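## Task

Turn the mixer tap's lever fully toward the red dot (hot side) until it stops, and raise it to the top of its travel for full flow. The lever must stay in that setting by itself once the robot lets go.

## Robot and tools

Robot: one Kinova Gen3 arm with seven joints and a Robotiq 2F-85 two-finger gripper. There is a single arm, so every command describes one gripper only. Cameras: cam_head_left and cam_head_right (504x504, wide view from the head) and cam_wrist (504x504, narrow view from the wrist).

Frames: everything is in the scene frame. Its origin sits on the table surface under the arm's base; +z is up, +x points forward, +y is to the left when facing along +x. The base may be slightly tilted. In the gripper's own frame, the fingers extend along +z and close along y. end_effector_position is the point midway between the pads when shut; closed fingertips reach about 19 mm past it, open ones about 6 mm. Closing also pushes the tips roughly 13 mm further out, so keep that clearance above surfaces.

The row: every motion uses rows of 9 numbers: x, y, z, qw, qx, qy, qz, position, speed. x, y, z are an absolute target location in metres and qw..qz an absolute orientation quaternion (w first), both in the scene frame, so the first seven form a pose, not an offset. position is the finger opening from -1 to 1: +1 is fully open (85 mm), 0 about 41 mm, about -0.8 pads touching, -1 closes until blocked. speed, also -1 to 1, sets finger speed: about 20 mm/s at -1, 85 at 0, 150 at +1. Grip force is not adjustable (roughly 190 to 235 N per pad on a full close). Resend the desired quaternion in every row to hold orientation; do not copy a drifted one from the result.

execute_actions: argument actions, a list holding at most one item, plus optional pictures (true/false). An empty list just reports the state with pictures. An action item is {"rows": [...], "steps": n}: 1 to 15 rows, steps up to 15 (default 15), each step 1/30 s; each row runs one step and the last row fills any remaining steps. An action must have at least 8 steps. A wait item is {"steps": n} with n up to 300, counted from the previous result, so thinking time is included. A target more than 0.6 m from the last reported position along any gripper axis is refused and nothing moves. Each step, the commanded pose is clipped to within 70 mm and 16 degrees of the measured one, so far targets need several calls; after the call the arm only continues to the last clipped pose. The result arrives 8 steps before the action ends; those steps then run while the next reply is written.

move: argument target (one 9-number row, absolute pose plus fingers) and speed (m/s, 0.002 to 0.5, default 0.25; turning capped at twice that in rad/s). It drives the gripper in a straight line toward the pose over 0.5 to 10 s, taking the shorter rotation. Finger values are applied at the start. It does not avoid obstacles and may overshoot the speed, especially with a nearly straight arm. Its result adds a move: line with the ending (done, off_target, moving, held, fault) and limits (paced: pose was clipped; held: some steps blocked, after which the arm can speed up), and the remaining distance to target.

wait: argument seconds, 0 to 10; nothing new is sent.

zoom_image: camera (one of the three names) and region [x0, y0, x1, y1] in pixels, top-left origin, at most 504 by 504; gives a finer view of the latest image.

read_manual: optional section, only "licences"; returns licence text, no motion.

finished_scene: scene, the integer number of the current scene. Ends it for good, reports success and loads the next task. Call it only when the lever stays set without the gripper.

Reading results: the state line gives end_effector_position and end_effector_quat_wxyz; the printed position can be a bit off, more when reaching far. "Hand target" shows the pose the controller is currently heading to (only when no steps are pending). "pose unreachable" and HELD mark steps where the clearance check (which treats the mount under the base as arm) changed or blocked the command. position_measured_pct is about 50 - 50*position: 0 when wide open; stopping under about 90 means the fingers hold or hit something, near 90 means the pads met. Joint torques are listed base to gripper and shift with contact or load. MOTOR HOT appears from 60 °C; at 75 °C the arm sags and an OVER-TEMPERATURE FAULT is reported.

Cautions: if contact torque hits a joint's limit (50.2 N m for the first four joints, 31.6 N m for the three wrist joints) the arm halts for 10 s and the rest of the call is dropped. Push on the lever gently and slowly: faster motion and targets placed deeper past the contact press harder. Avoid slams, hard hits, heavy pushing, knocking things over and long holding under load. Orientation is sacrificed before position if both cannot be met, and the elbow never fully straightens.

Each tool is called after ">>>" as a command line: name --argument value for each argument, lists and objects as JSON in quotes; but a table of rows of numbers goes row by row, as --pt "numbers of a row", without its own name.

## Session

>>> execute_actions --actions '[]'

Scene clock: 0.00 s of 6000.00 s.
end_effector_position=(+0.5843, +0.5076, +0.1537) position_measured_pct=0.0 end_effector_quat_wxyz=(+0.107, +0.612, +0.565, +0.543)
Joint positions: [-0.236  1.296 -1.165  1.666 -0.521 -1.123  0.656]
Joint velocities: [ 0.    -0.     0.001  0.    -0.001  0.001  0.002]
Joint torques (N m, as the joint torque sensors report them, + toward a larger angle): no reading
Motor temperatures (°C, as the motors report them): [25 27 26 28 34 37 33]
Hand target: +0.584, +0.508, +0.154; +0.107, +0.612, +0.565, +0.543

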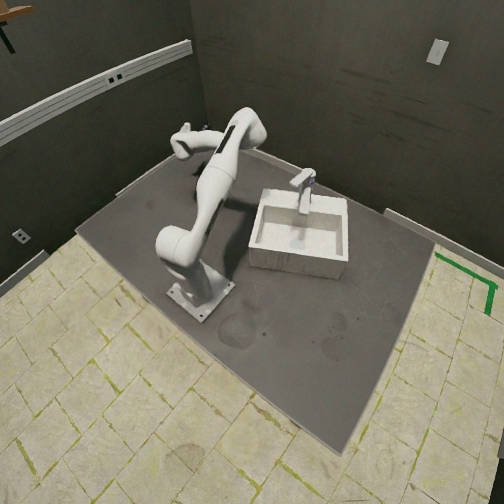

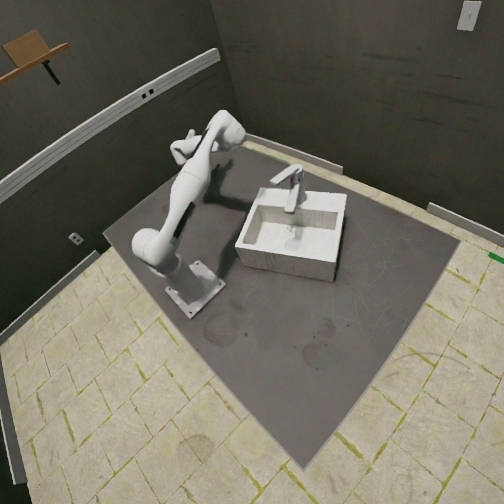

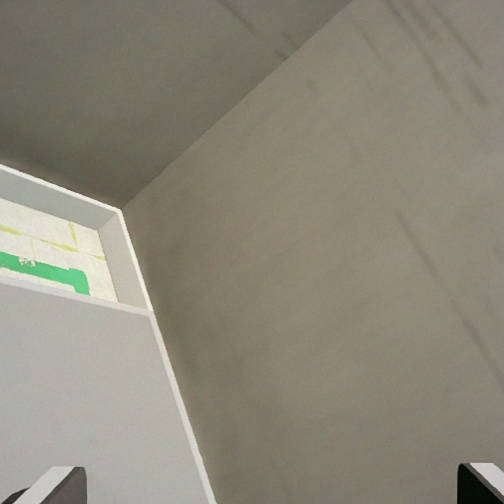

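>>> zoom_image --camera "cam_head_left" --region '[260, 150, 350, 240]'

>>> move --target '[0.5,0.35,0.5,0.107,0.612,0.565,0.543,1,0]'

>>> move --target '[0.4,0.2,0.5,0,1,0,0,1,0]'

Region (260, 150, 350, 240) of cam_head_left's 504x504 image, scaled by 5.600, with more detail than that image has.

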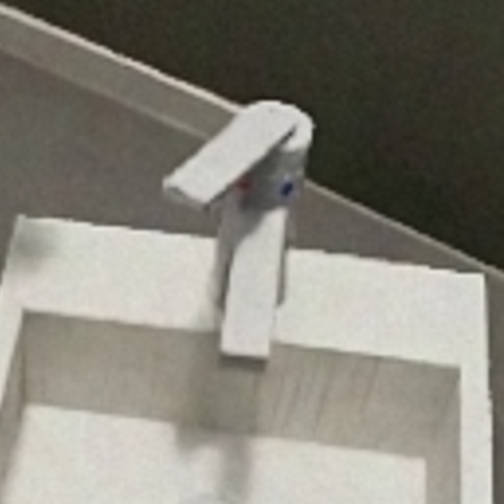

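Scene clock: 2.60 s of 6000.00 s.
end_effector_position=(+0.5000, +0.3499, +0.4987) position_measured_pct=0.0 end_effector_quat_wxyz=(+0.108, +0.613, +0.565, +0.542)
Joint positions: [ 0.43   0.563 -1.771  1.797 -1.463 -0.904  1.162]
Joint velocities: [ 0.005  0.    -0.     0.    -0.    -0.    -0.002]
Joint torques (N m, as the joint torque sensors report them, + toward a larger angle): [  0.71 -10.1   -6.99  -9.15   1.75   0.93   0.2 ]
Motor temperatures (°C, as the motors report them): [25 27 26 28 34 37 33]
Hand target: +0.500, +0.350, +0.499; +0.108, +0.613, +0.565, +0.542
Off the commanded pose: 0.001 m, 0 deg.
Kept back: nothing.
move: done

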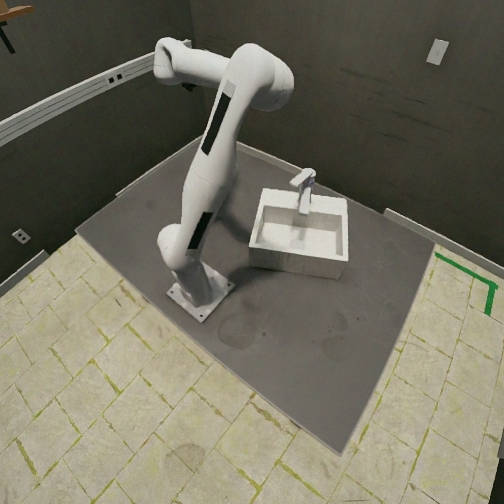

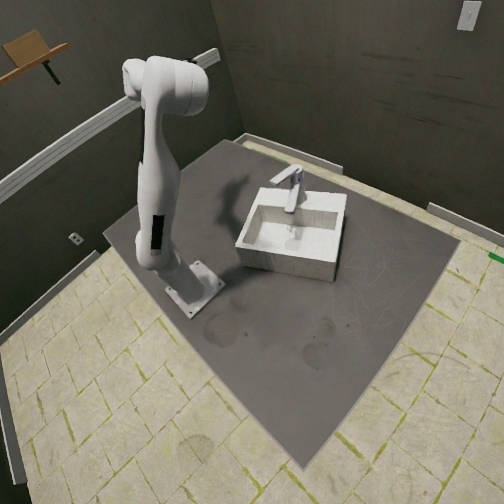

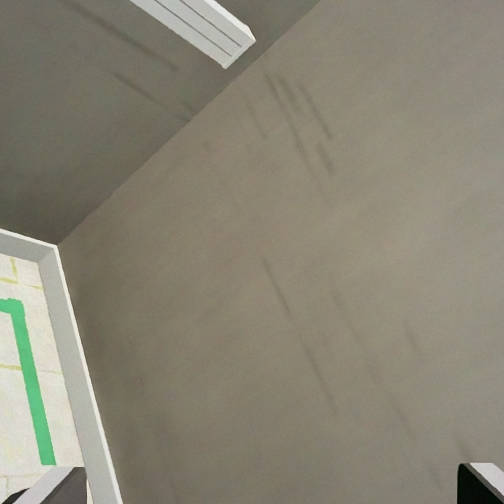

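Scene clock: 6.73 s of 6000.00 s.
end_effector_position=(+0.4007, +0.1989, +0.5003) position_measured_pct=0.0 end_effector_quat_wxyz=(-0.002, +1.000, -0.001, -0.000)
Joint positions: [-0.043  0.536 -1.206  0.752 -2.556 -2.098  0.698]
Joint velocities: [-0.031 -0.013  0.087 -0.016 -0.042  0.     0.031]
Joint torques (N m, as the joint torque sensors report them, + toward a larger angle): [  0.91 -16.11  -3.45  -6.75   0.04   0.26   0.14]
Motor temperatures (°C, as the motors report them): [25 27 26 28 34 37 33]
Hand target: +0.400, +0.199, +0.501; -0.001, +1.000, -0.001, -0.000
Off the commanded pose: 0.001 m, 0 deg.
joint sent to its limit — the command would take joint 6 (wrist pitch) past its lower limit, so that joint was sent only as far as its limit.
Kept back: nothing.
move: done

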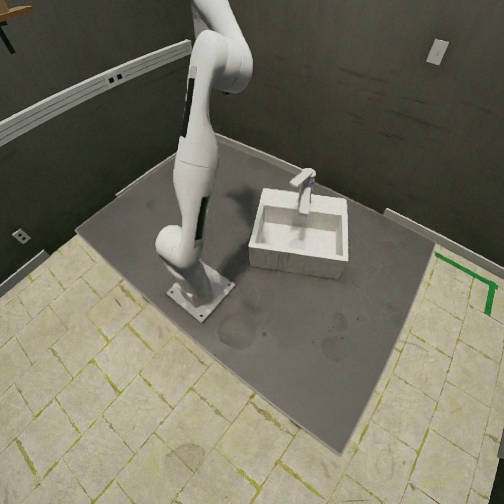

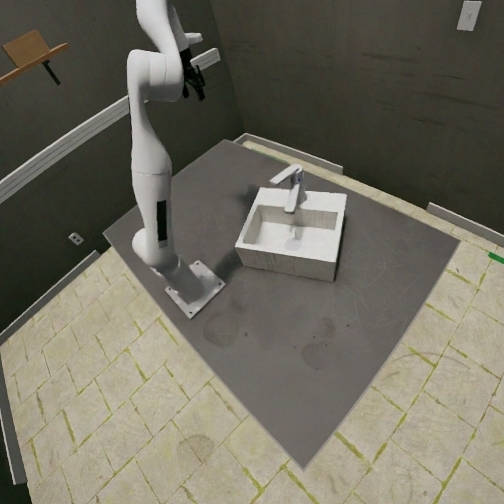

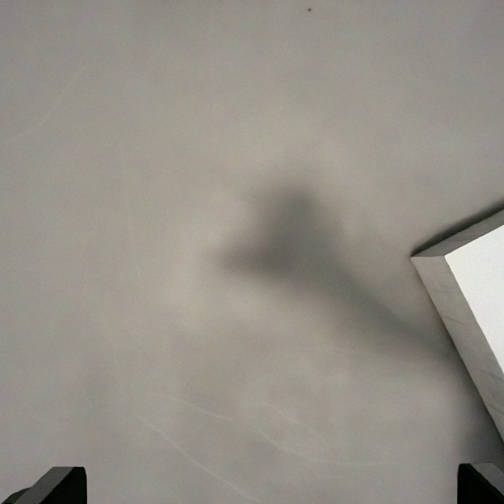

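>>> move --target '[0.39,-0.08,0.44,0,1,0,0,-1,0]'

>>> move --target '[0.39,-0.14,0.44,0,1,0,0,-1,0]'

Scene clock: 8.67 s of 6000.00 s.
end_effector_position=(+0.3894, -0.0799, +0.4395) position_measured_pct=91.7 end_effector_quat_wxyz=(+0.001, +1.000, +0.001, -0.002)
Joint positions: [ 0.944  0.428 -1.353  1.204 -2.706 -1.82   1.3  ]
Joint velocities: [ 0.007 -0.002  0.001  0.    -0.     0.001 -0.001]
Joint torques (N m, as the joint torque sensors report them, + toward a larger angle): [  1.19 -11.86  -4.26  -7.82  -0.03   0.26   0.33]
Motor temperatures (°C, as the motors report them): [25 27 26 28 34 37 33]
Hand target: +0.389, -0.080, +0.439; +0.001, +1.000, +0.000, -0.002
Off the commanded pose: 0.001 m, 0 deg.
Kept back: nothing.
move: done

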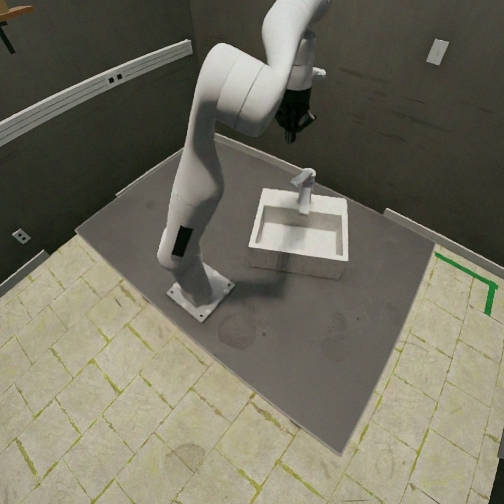

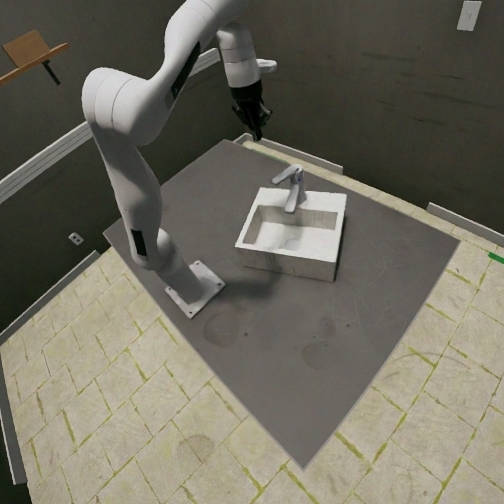

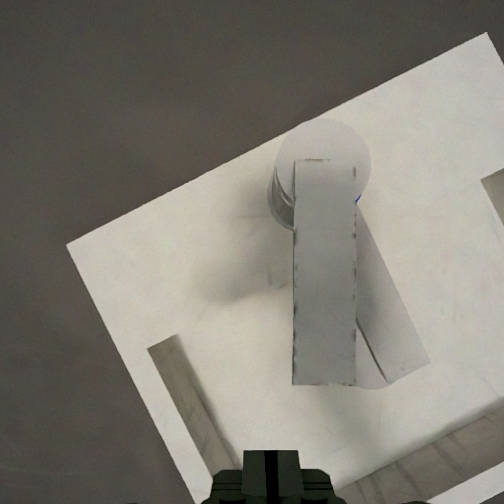

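Scene clock: 9.40 s of 6000.00 s.
end_effector_position=(+0.3899, -0.1397, +0.4401) position_measured_pct=91.7 end_effector_quat_wxyz=(+0.000, +1.000, +0.000, -0.000)
Joint positions: [ 1.032  0.47  -1.345  1.151 -2.661 -1.846  1.429]
Joint velocities: [ 0.004  0.002  0.002 -0.001 -0.001  0.    -0.001]
Joint torques (N m, as the joint torque sensors report them, + toward a larger angle): [  0.98 -12.93  -4.11  -7.99   0.02   0.42   0.3 ]
Motor temperatures (°C, as the motors report them): [25 27 26 28 34 37 33]
Hand target: +0.390, -0.140, +0.440; +0.000, +1.000, +0.000, -0.000
Off the commanded pose: 0.000 m, 0 deg.
Kept back: nothing.
move: done

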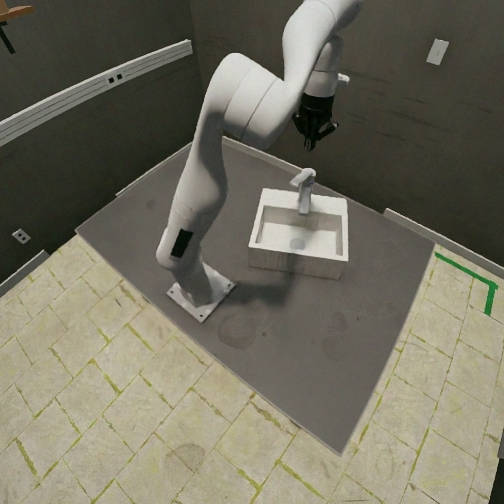

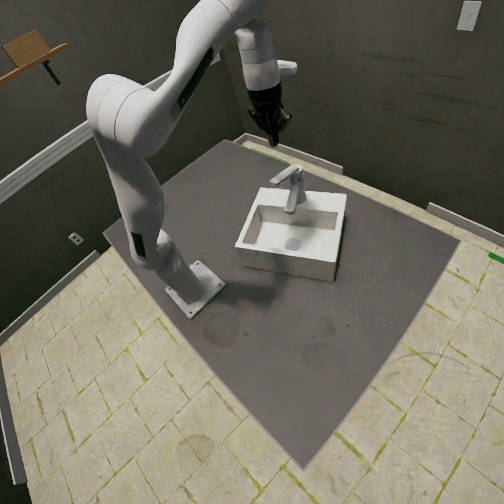

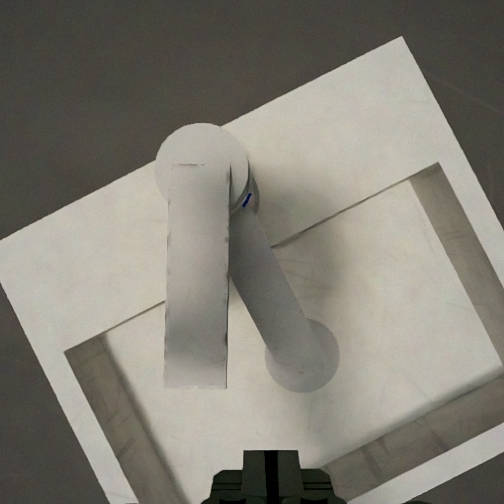

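>>> move --target '[0.41,-0.15,0.265,0,1,0,0,-1,0]' --speed 0.15

>>> move --target '[0.41,-0.098,0.265,0,1,0,0,-1,0]' --speed 0.02

Scene clock: 11.17 s of 6000.00 s.
end_effector_position=(+0.4098, -0.1505, +0.2651) position_measured_pct=91.7 end_effector_quat_wxyz=(+0.000, +1.000, +0.001, +0.000)
Joint positions: [ 1.059  0.625 -1.276  1.575 -2.534 -1.397  1.303]
Joint velocities: [-0.003  0.003  0.     0.001 -0.001  0.001  0.002]
Joint torques (N m, as the joint torque sensors report them, + toward a larger angle): [  1.24 -14.87  -5.72  -7.31  -0.14   0.24   0.16]
Motor temperatures (°C, as the motors report them): [25 27 26 28 34 37 33]
Hand target: +0.410, -0.150, +0.265; -0.000, +1.000, +0.001, -0.000
Off the commanded pose: 0.001 m, 0 deg.
Kept back: nothing.
move: done

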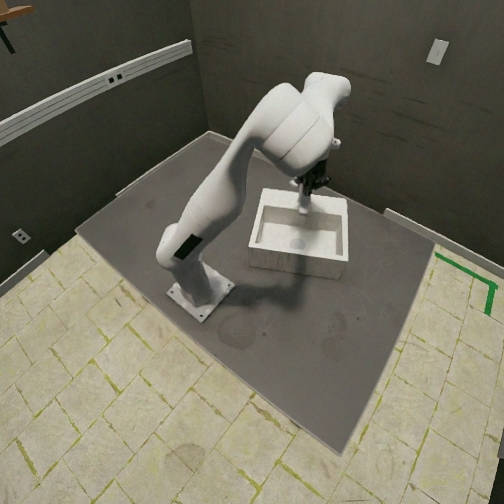

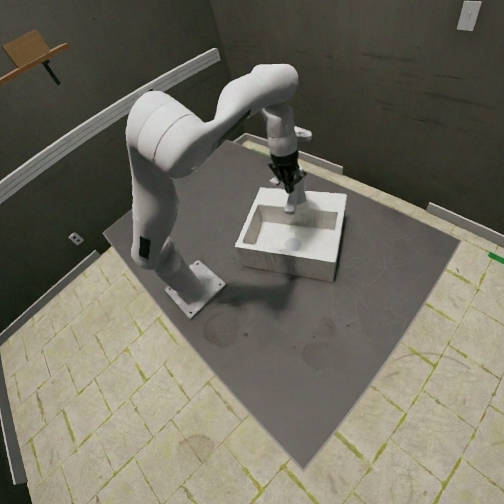

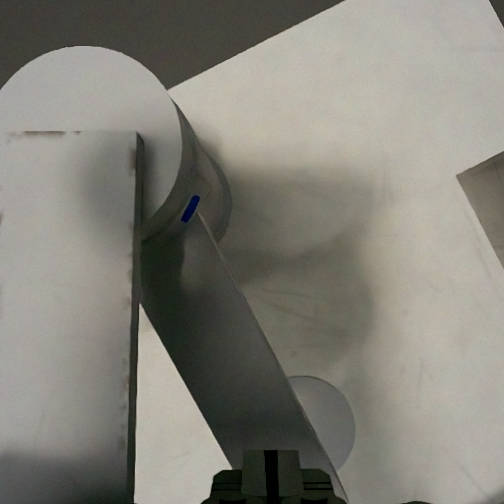

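Scene clock: 14.00 s of 6000.00 s.
end_effector_position=(+0.4099, -0.1035, +0.2649) position_measured_pct=91.7 end_effector_quat_wxyz=(+0.004, +1.000, -0.004, +0.000)
Joint positions: [ 0.98   0.593 -1.284  1.621 -2.552 -1.373  1.185]
Joint velocities: [ 0.002  0.004 -0.008  0.     0.005 -0.004 -0.005]
Joint torques (N m, as the joint torque sensors report them, + toward a larger angle): [ -2.44 -13.36  -8.88  -6.    -2.76   1.42   0.35]
Motor temperatures (°C, as the motors report them): [25 27 26 28 34 37 33]
Hand target: +0.410, -0.098, +0.265; -0.000, +1.000, -0.000, +0.000
Off the commanded pose: 0.006 m, 1 deg.
Kept back: nothing.
move: off_target

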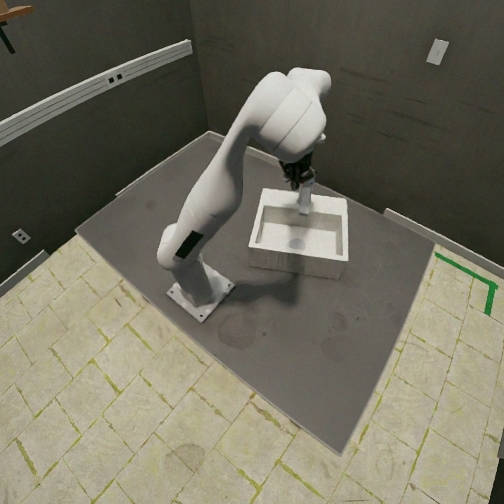

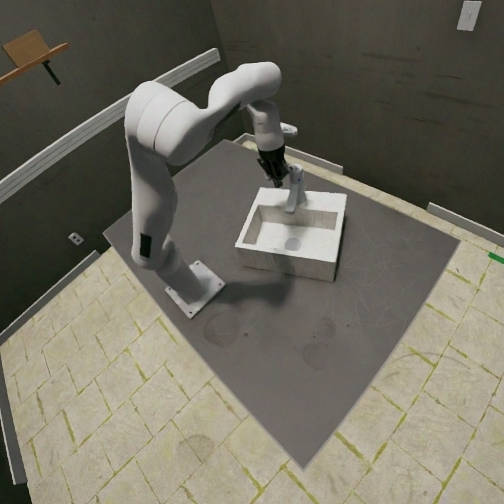

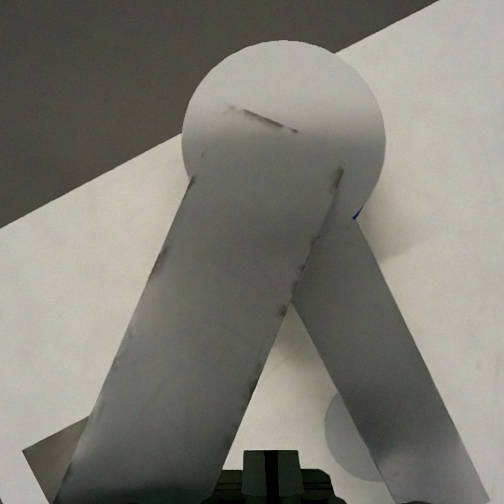

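>>> move --target '[0.37,-0.15,0.29,0,1,0,0,-1,0]' --speed 0.1

>>> move --target '[0.37,-0.15,0.28,-0.524,0.823,-0.182,0.116,0.2,0]'

Scene clock: 15.53 s of 6000.00 s.
end_effector_position=(+0.3700, -0.1493, +0.2898) position_measured_pct=91.7 end_effector_quat_wxyz=(-0.000, +1.000, +0.001, -0.001)
Joint positions: [ 1.201  0.538 -1.366  1.637 -2.605 -1.411  1.348]
Joint velocities: [ 0.013 -0.004  0.002  0.    -0.002  0.001  0.001]
Joint torques (N m, as the joint torque sensors report them, + toward a larger angle): [  1.21 -11.47  -5.4   -7.61  -0.19   0.24   0.48]
Motor temperatures (°C, as the motors report them): [25 27 26 28 34 37 33]
Hand target: +0.370, -0.150, +0.290; +0.000, +1.000, -0.000, -0.000
Off the commanded pose: 0.001 m, 0 deg.
Kept back: nothing.
move: done

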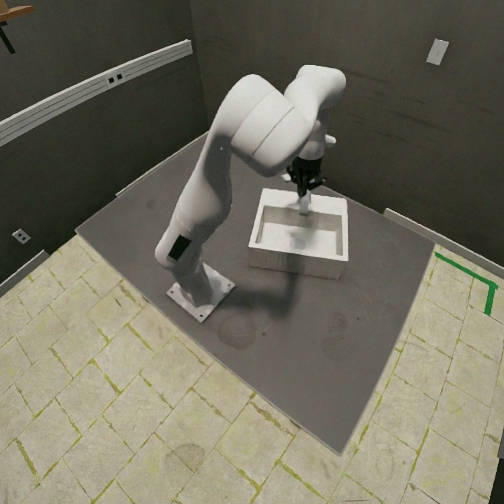

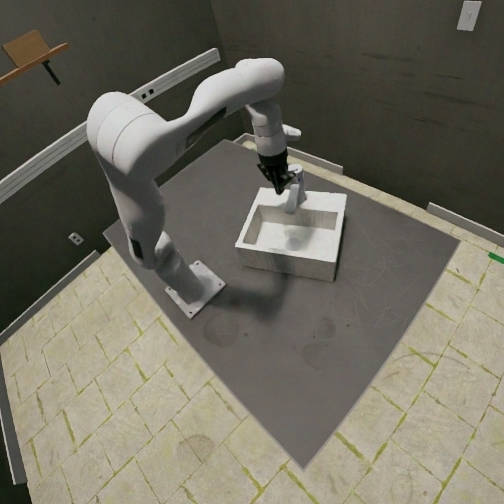

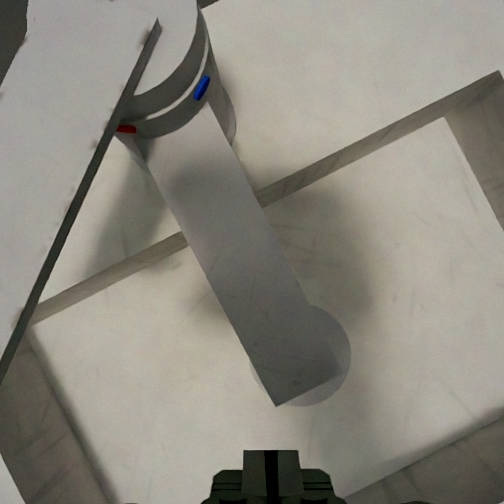

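Scene clock: 18.30 s of 6000.00 s.
end_effector_position=(+0.3701, -0.1485, +0.2787) position_measured_pct=40.1 end_effector_quat_wxyz=(-0.524, +0.824, -0.182, +0.116)
Joint positions: [ 1.69   1.169 -1.488  1.686 -3.105 -1.169  1.517]
Joint velocities: [ 0.004  0.009  0.004  0.001 -0.005  0.001  0.004]
Joint torques (N m, as the joint torque sensors report them, + toward a larger angle): [  0.91 -15.97  -9.64  -3.53  -2.63   0.4    0.57]
Motor temperatures (°C, as the motors report them): [25 27 26 28 34 37 33]
Hand target: +0.370, -0.149, +0.279; -0.524, +0.824, -0.183, +0.116
Off the commanded pose: 0.002 m, 0 deg.
Kept back: nothing.
move: done

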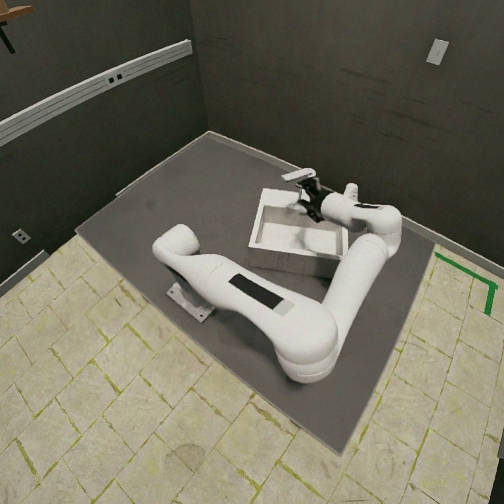

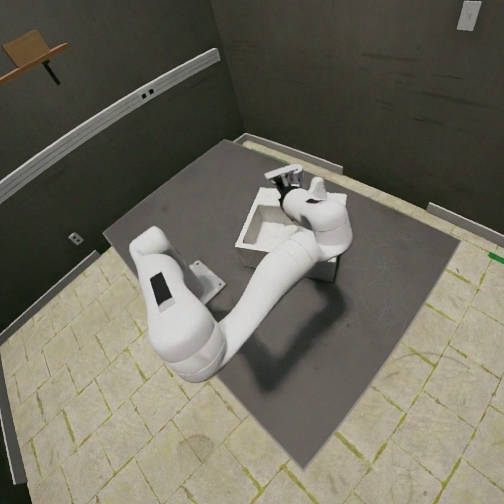

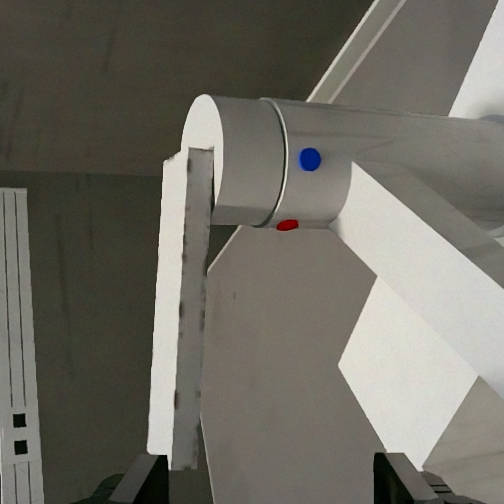

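>>> move --target '[0.409,-0.072,0.276,-0.524,0.823,-0.182,0.116,0.2,0]' --speed 0.06

>>> move --target '[0.409,-0.072,0.328,-0.524,0.823,-0.182,0.116,0.2,0]' --speed 0.02

Scene clock: 20.27 s of 6000.00 s.
end_effector_position=(+0.4090, -0.0723, +0.2759) position_measured_pct=40.1 end_effector_quat_wxyz=(-0.524, +0.824, -0.182, +0.117)
Joint positions: [ 1.571  1.138 -1.495  1.823 -3.126 -0.926  1.458]
Joint velocities: [-0.004 -0.001  0.001  0.     0.    -0.    -0.001]
Joint torques (N m, as the joint torque sensors report them, + toward a larger angle): [  1.41 -14.33  -9.8   -3.6   -2.05   0.61   0.26]
Motor temperatures (°C, as the motors report them): [25 27 26 28 34 37 33]
Hand target: +0.409, -0.072, +0.276; -0.524, +0.824, -0.182, +0.116
Off the commanded pose: 0.000 m, 0 deg.
Kept back: nothing.
move: done

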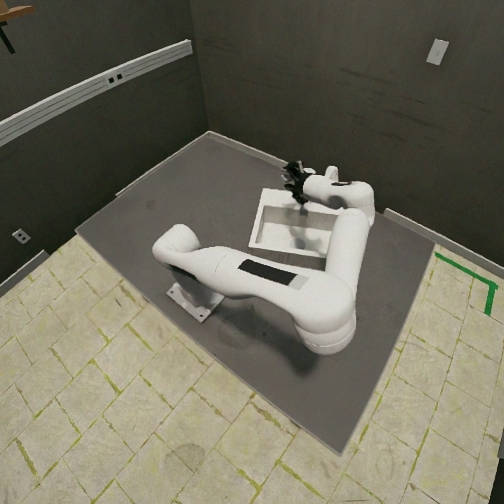

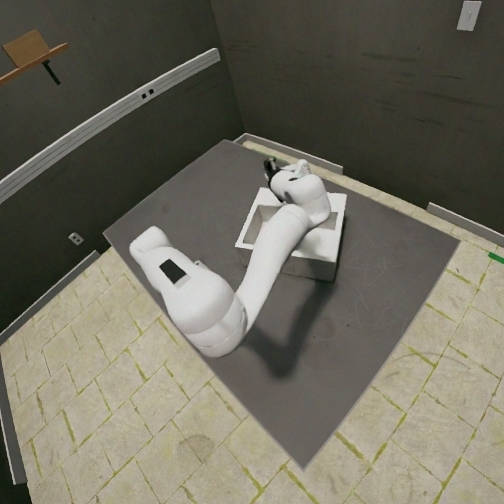

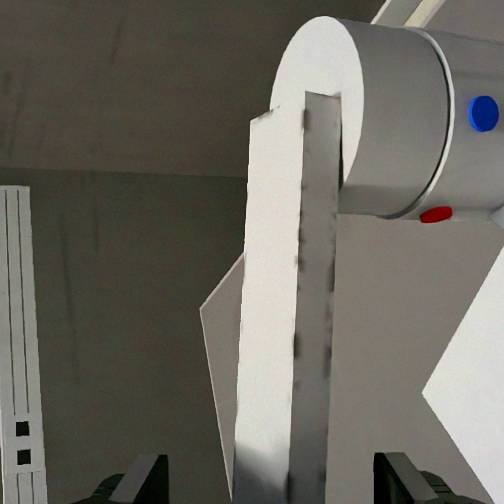

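Scene clock: 23.10 s of 6000.00 s.
end_effector_position=(+0.4080, -0.0726, +0.3255) position_measured_pct=40.1 end_effector_quat_wxyz=(-0.523, +0.824, -0.183, +0.114)
Joint positions: [ 1.589  1.065 -1.567  1.769 -3.174 -1.001  1.394]
Joint velocities: [-0.     0.002 -0.004  0.     0.005  0.    -0.006]
Joint torques (N m, as the joint torque sensors report them, + toward a larger angle): [  0.39 -14.51 -12.29  -6.11  -3.54   1.56   0.05]
Motor temperatures (°C, as the motors report them): [25 27 26 28 34 37 33]
Hand target: +0.409, -0.072, +0.328; -0.524, +0.824, -0.182, +0.116
Off the commanded pose: 0.003 m, 0 deg.
Kept back: nothing.
move: done

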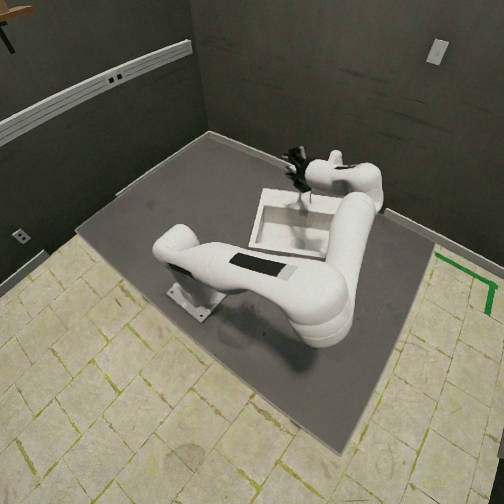

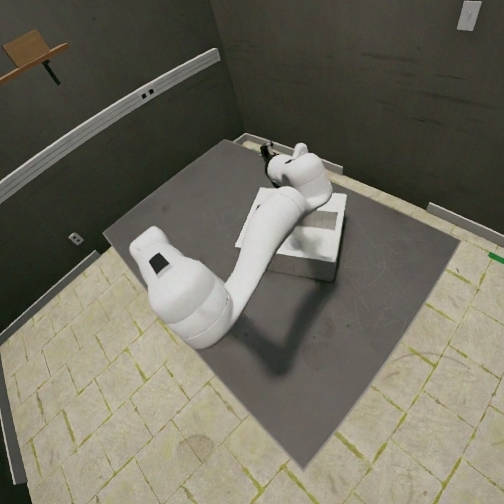

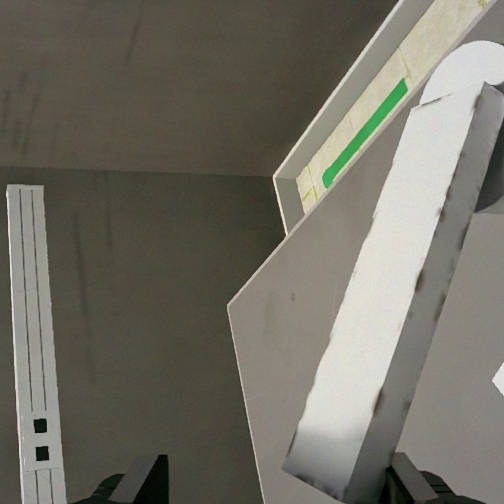

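>>> move --target '[0.416,-0.072,0.336,-0.524,0.823,-0.182,0.116,0.2,0]' --speed 0.012

Scene clock: 24.67 s of 6000.00 s.
end_effector_position=(+0.4093, -0.0724, +0.3267) position_measured_pct=40.1 end_effector_quat_wxyz=(-0.520, +0.827, -0.183, +0.107)
Joint positions: [ 1.576  1.064 -1.572  1.752 -3.16  -1.021  1.37 ]
Joint velocities: [ 0.001  0.011 -0.013 -0.001  0.017 -0.001 -0.016]
Joint torques (N m, as the joint torque sensors report them, + toward a larger angle): [ -1.61 -15.99 -18.53 -12.68  -6.63   6.13   0.85]
Motor temperatures (°C, as the motors report them): [25 28 26 28 34 37 33]
Hand target: +0.416, -0.072, +0.336; -0.524, +0.824, -0.182, +0.116
Off the commanded pose: 0.012 m, 1 deg.
Kept back: nothing.
move: off_target

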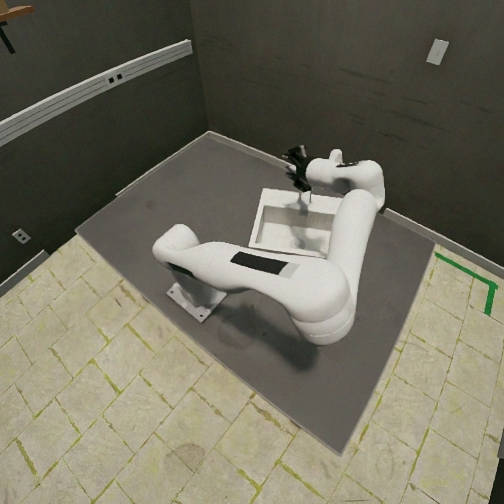

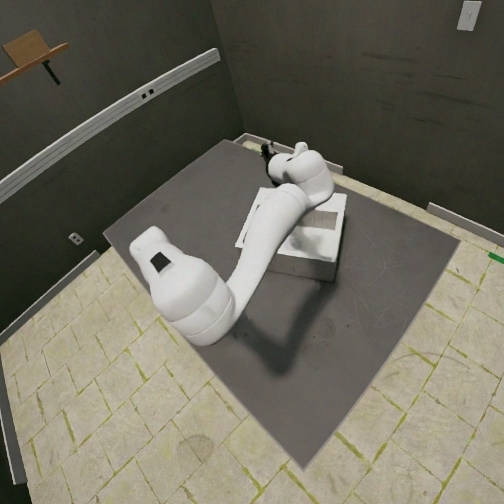

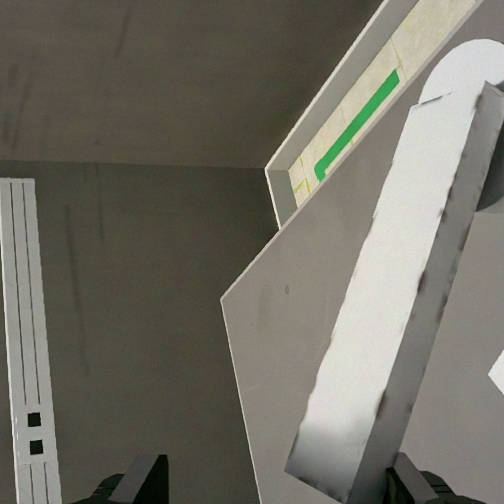

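>>> move --target '[0.36,-0.06,0.32,-0.524,0.823,-0.182,0.116,1,1]' --speed 0.06

>>> finished_scene --scene 2

Scene clock: 26.40 s of 6000.00 s.
end_effector_position=(+0.3601, -0.0596, +0.3200) position_measured_pct=0.0 end_effector_quat_wxyz=(-0.525, +0.824, -0.182, +0.116)
Joint positions: [ 1.715  1.071 -1.628  1.911 -3.175 -0.969  1.399]
Joint velocities: [ 0.008  0.001  0.     0.001 -0.     0.001 -0.002]
Joint torques (N m, as the joint torque sensors report them, + toward a larger angle): [  1.42 -12.74  -9.25  -4.58  -2.07   0.72   0.32]
Motor temperatures (°C, as the motors report them): [25 28 26 28 34 37 33]
Hand target: +0.360, -0.060, +0.320; -0.525, +0.824, -0.182, +0.116
Off the commanded pose: 0.000 m, 0 deg.
Kept back: nothing.
move: done

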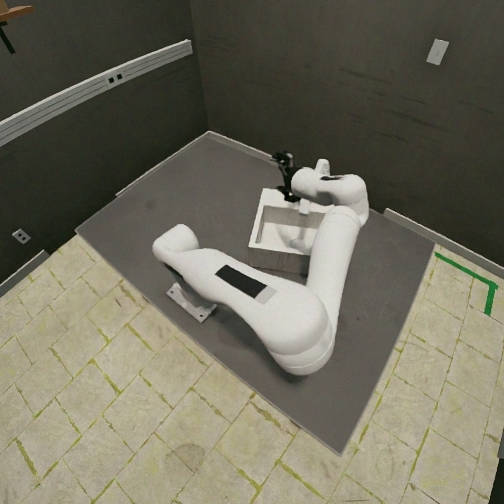

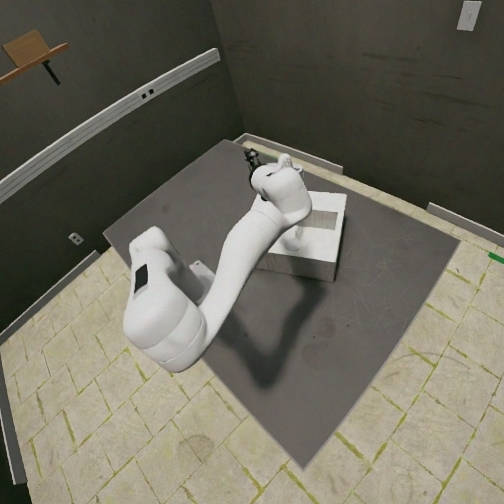

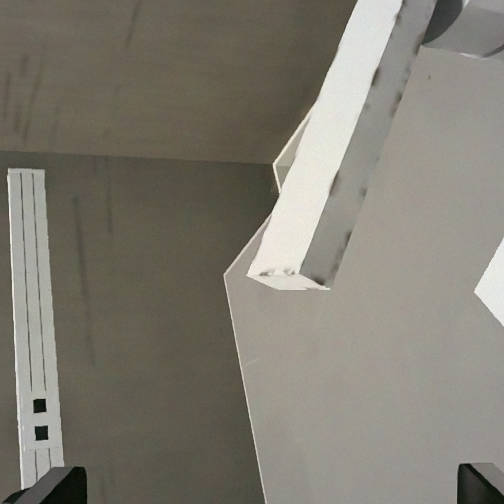

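The scene is finished: the task was done.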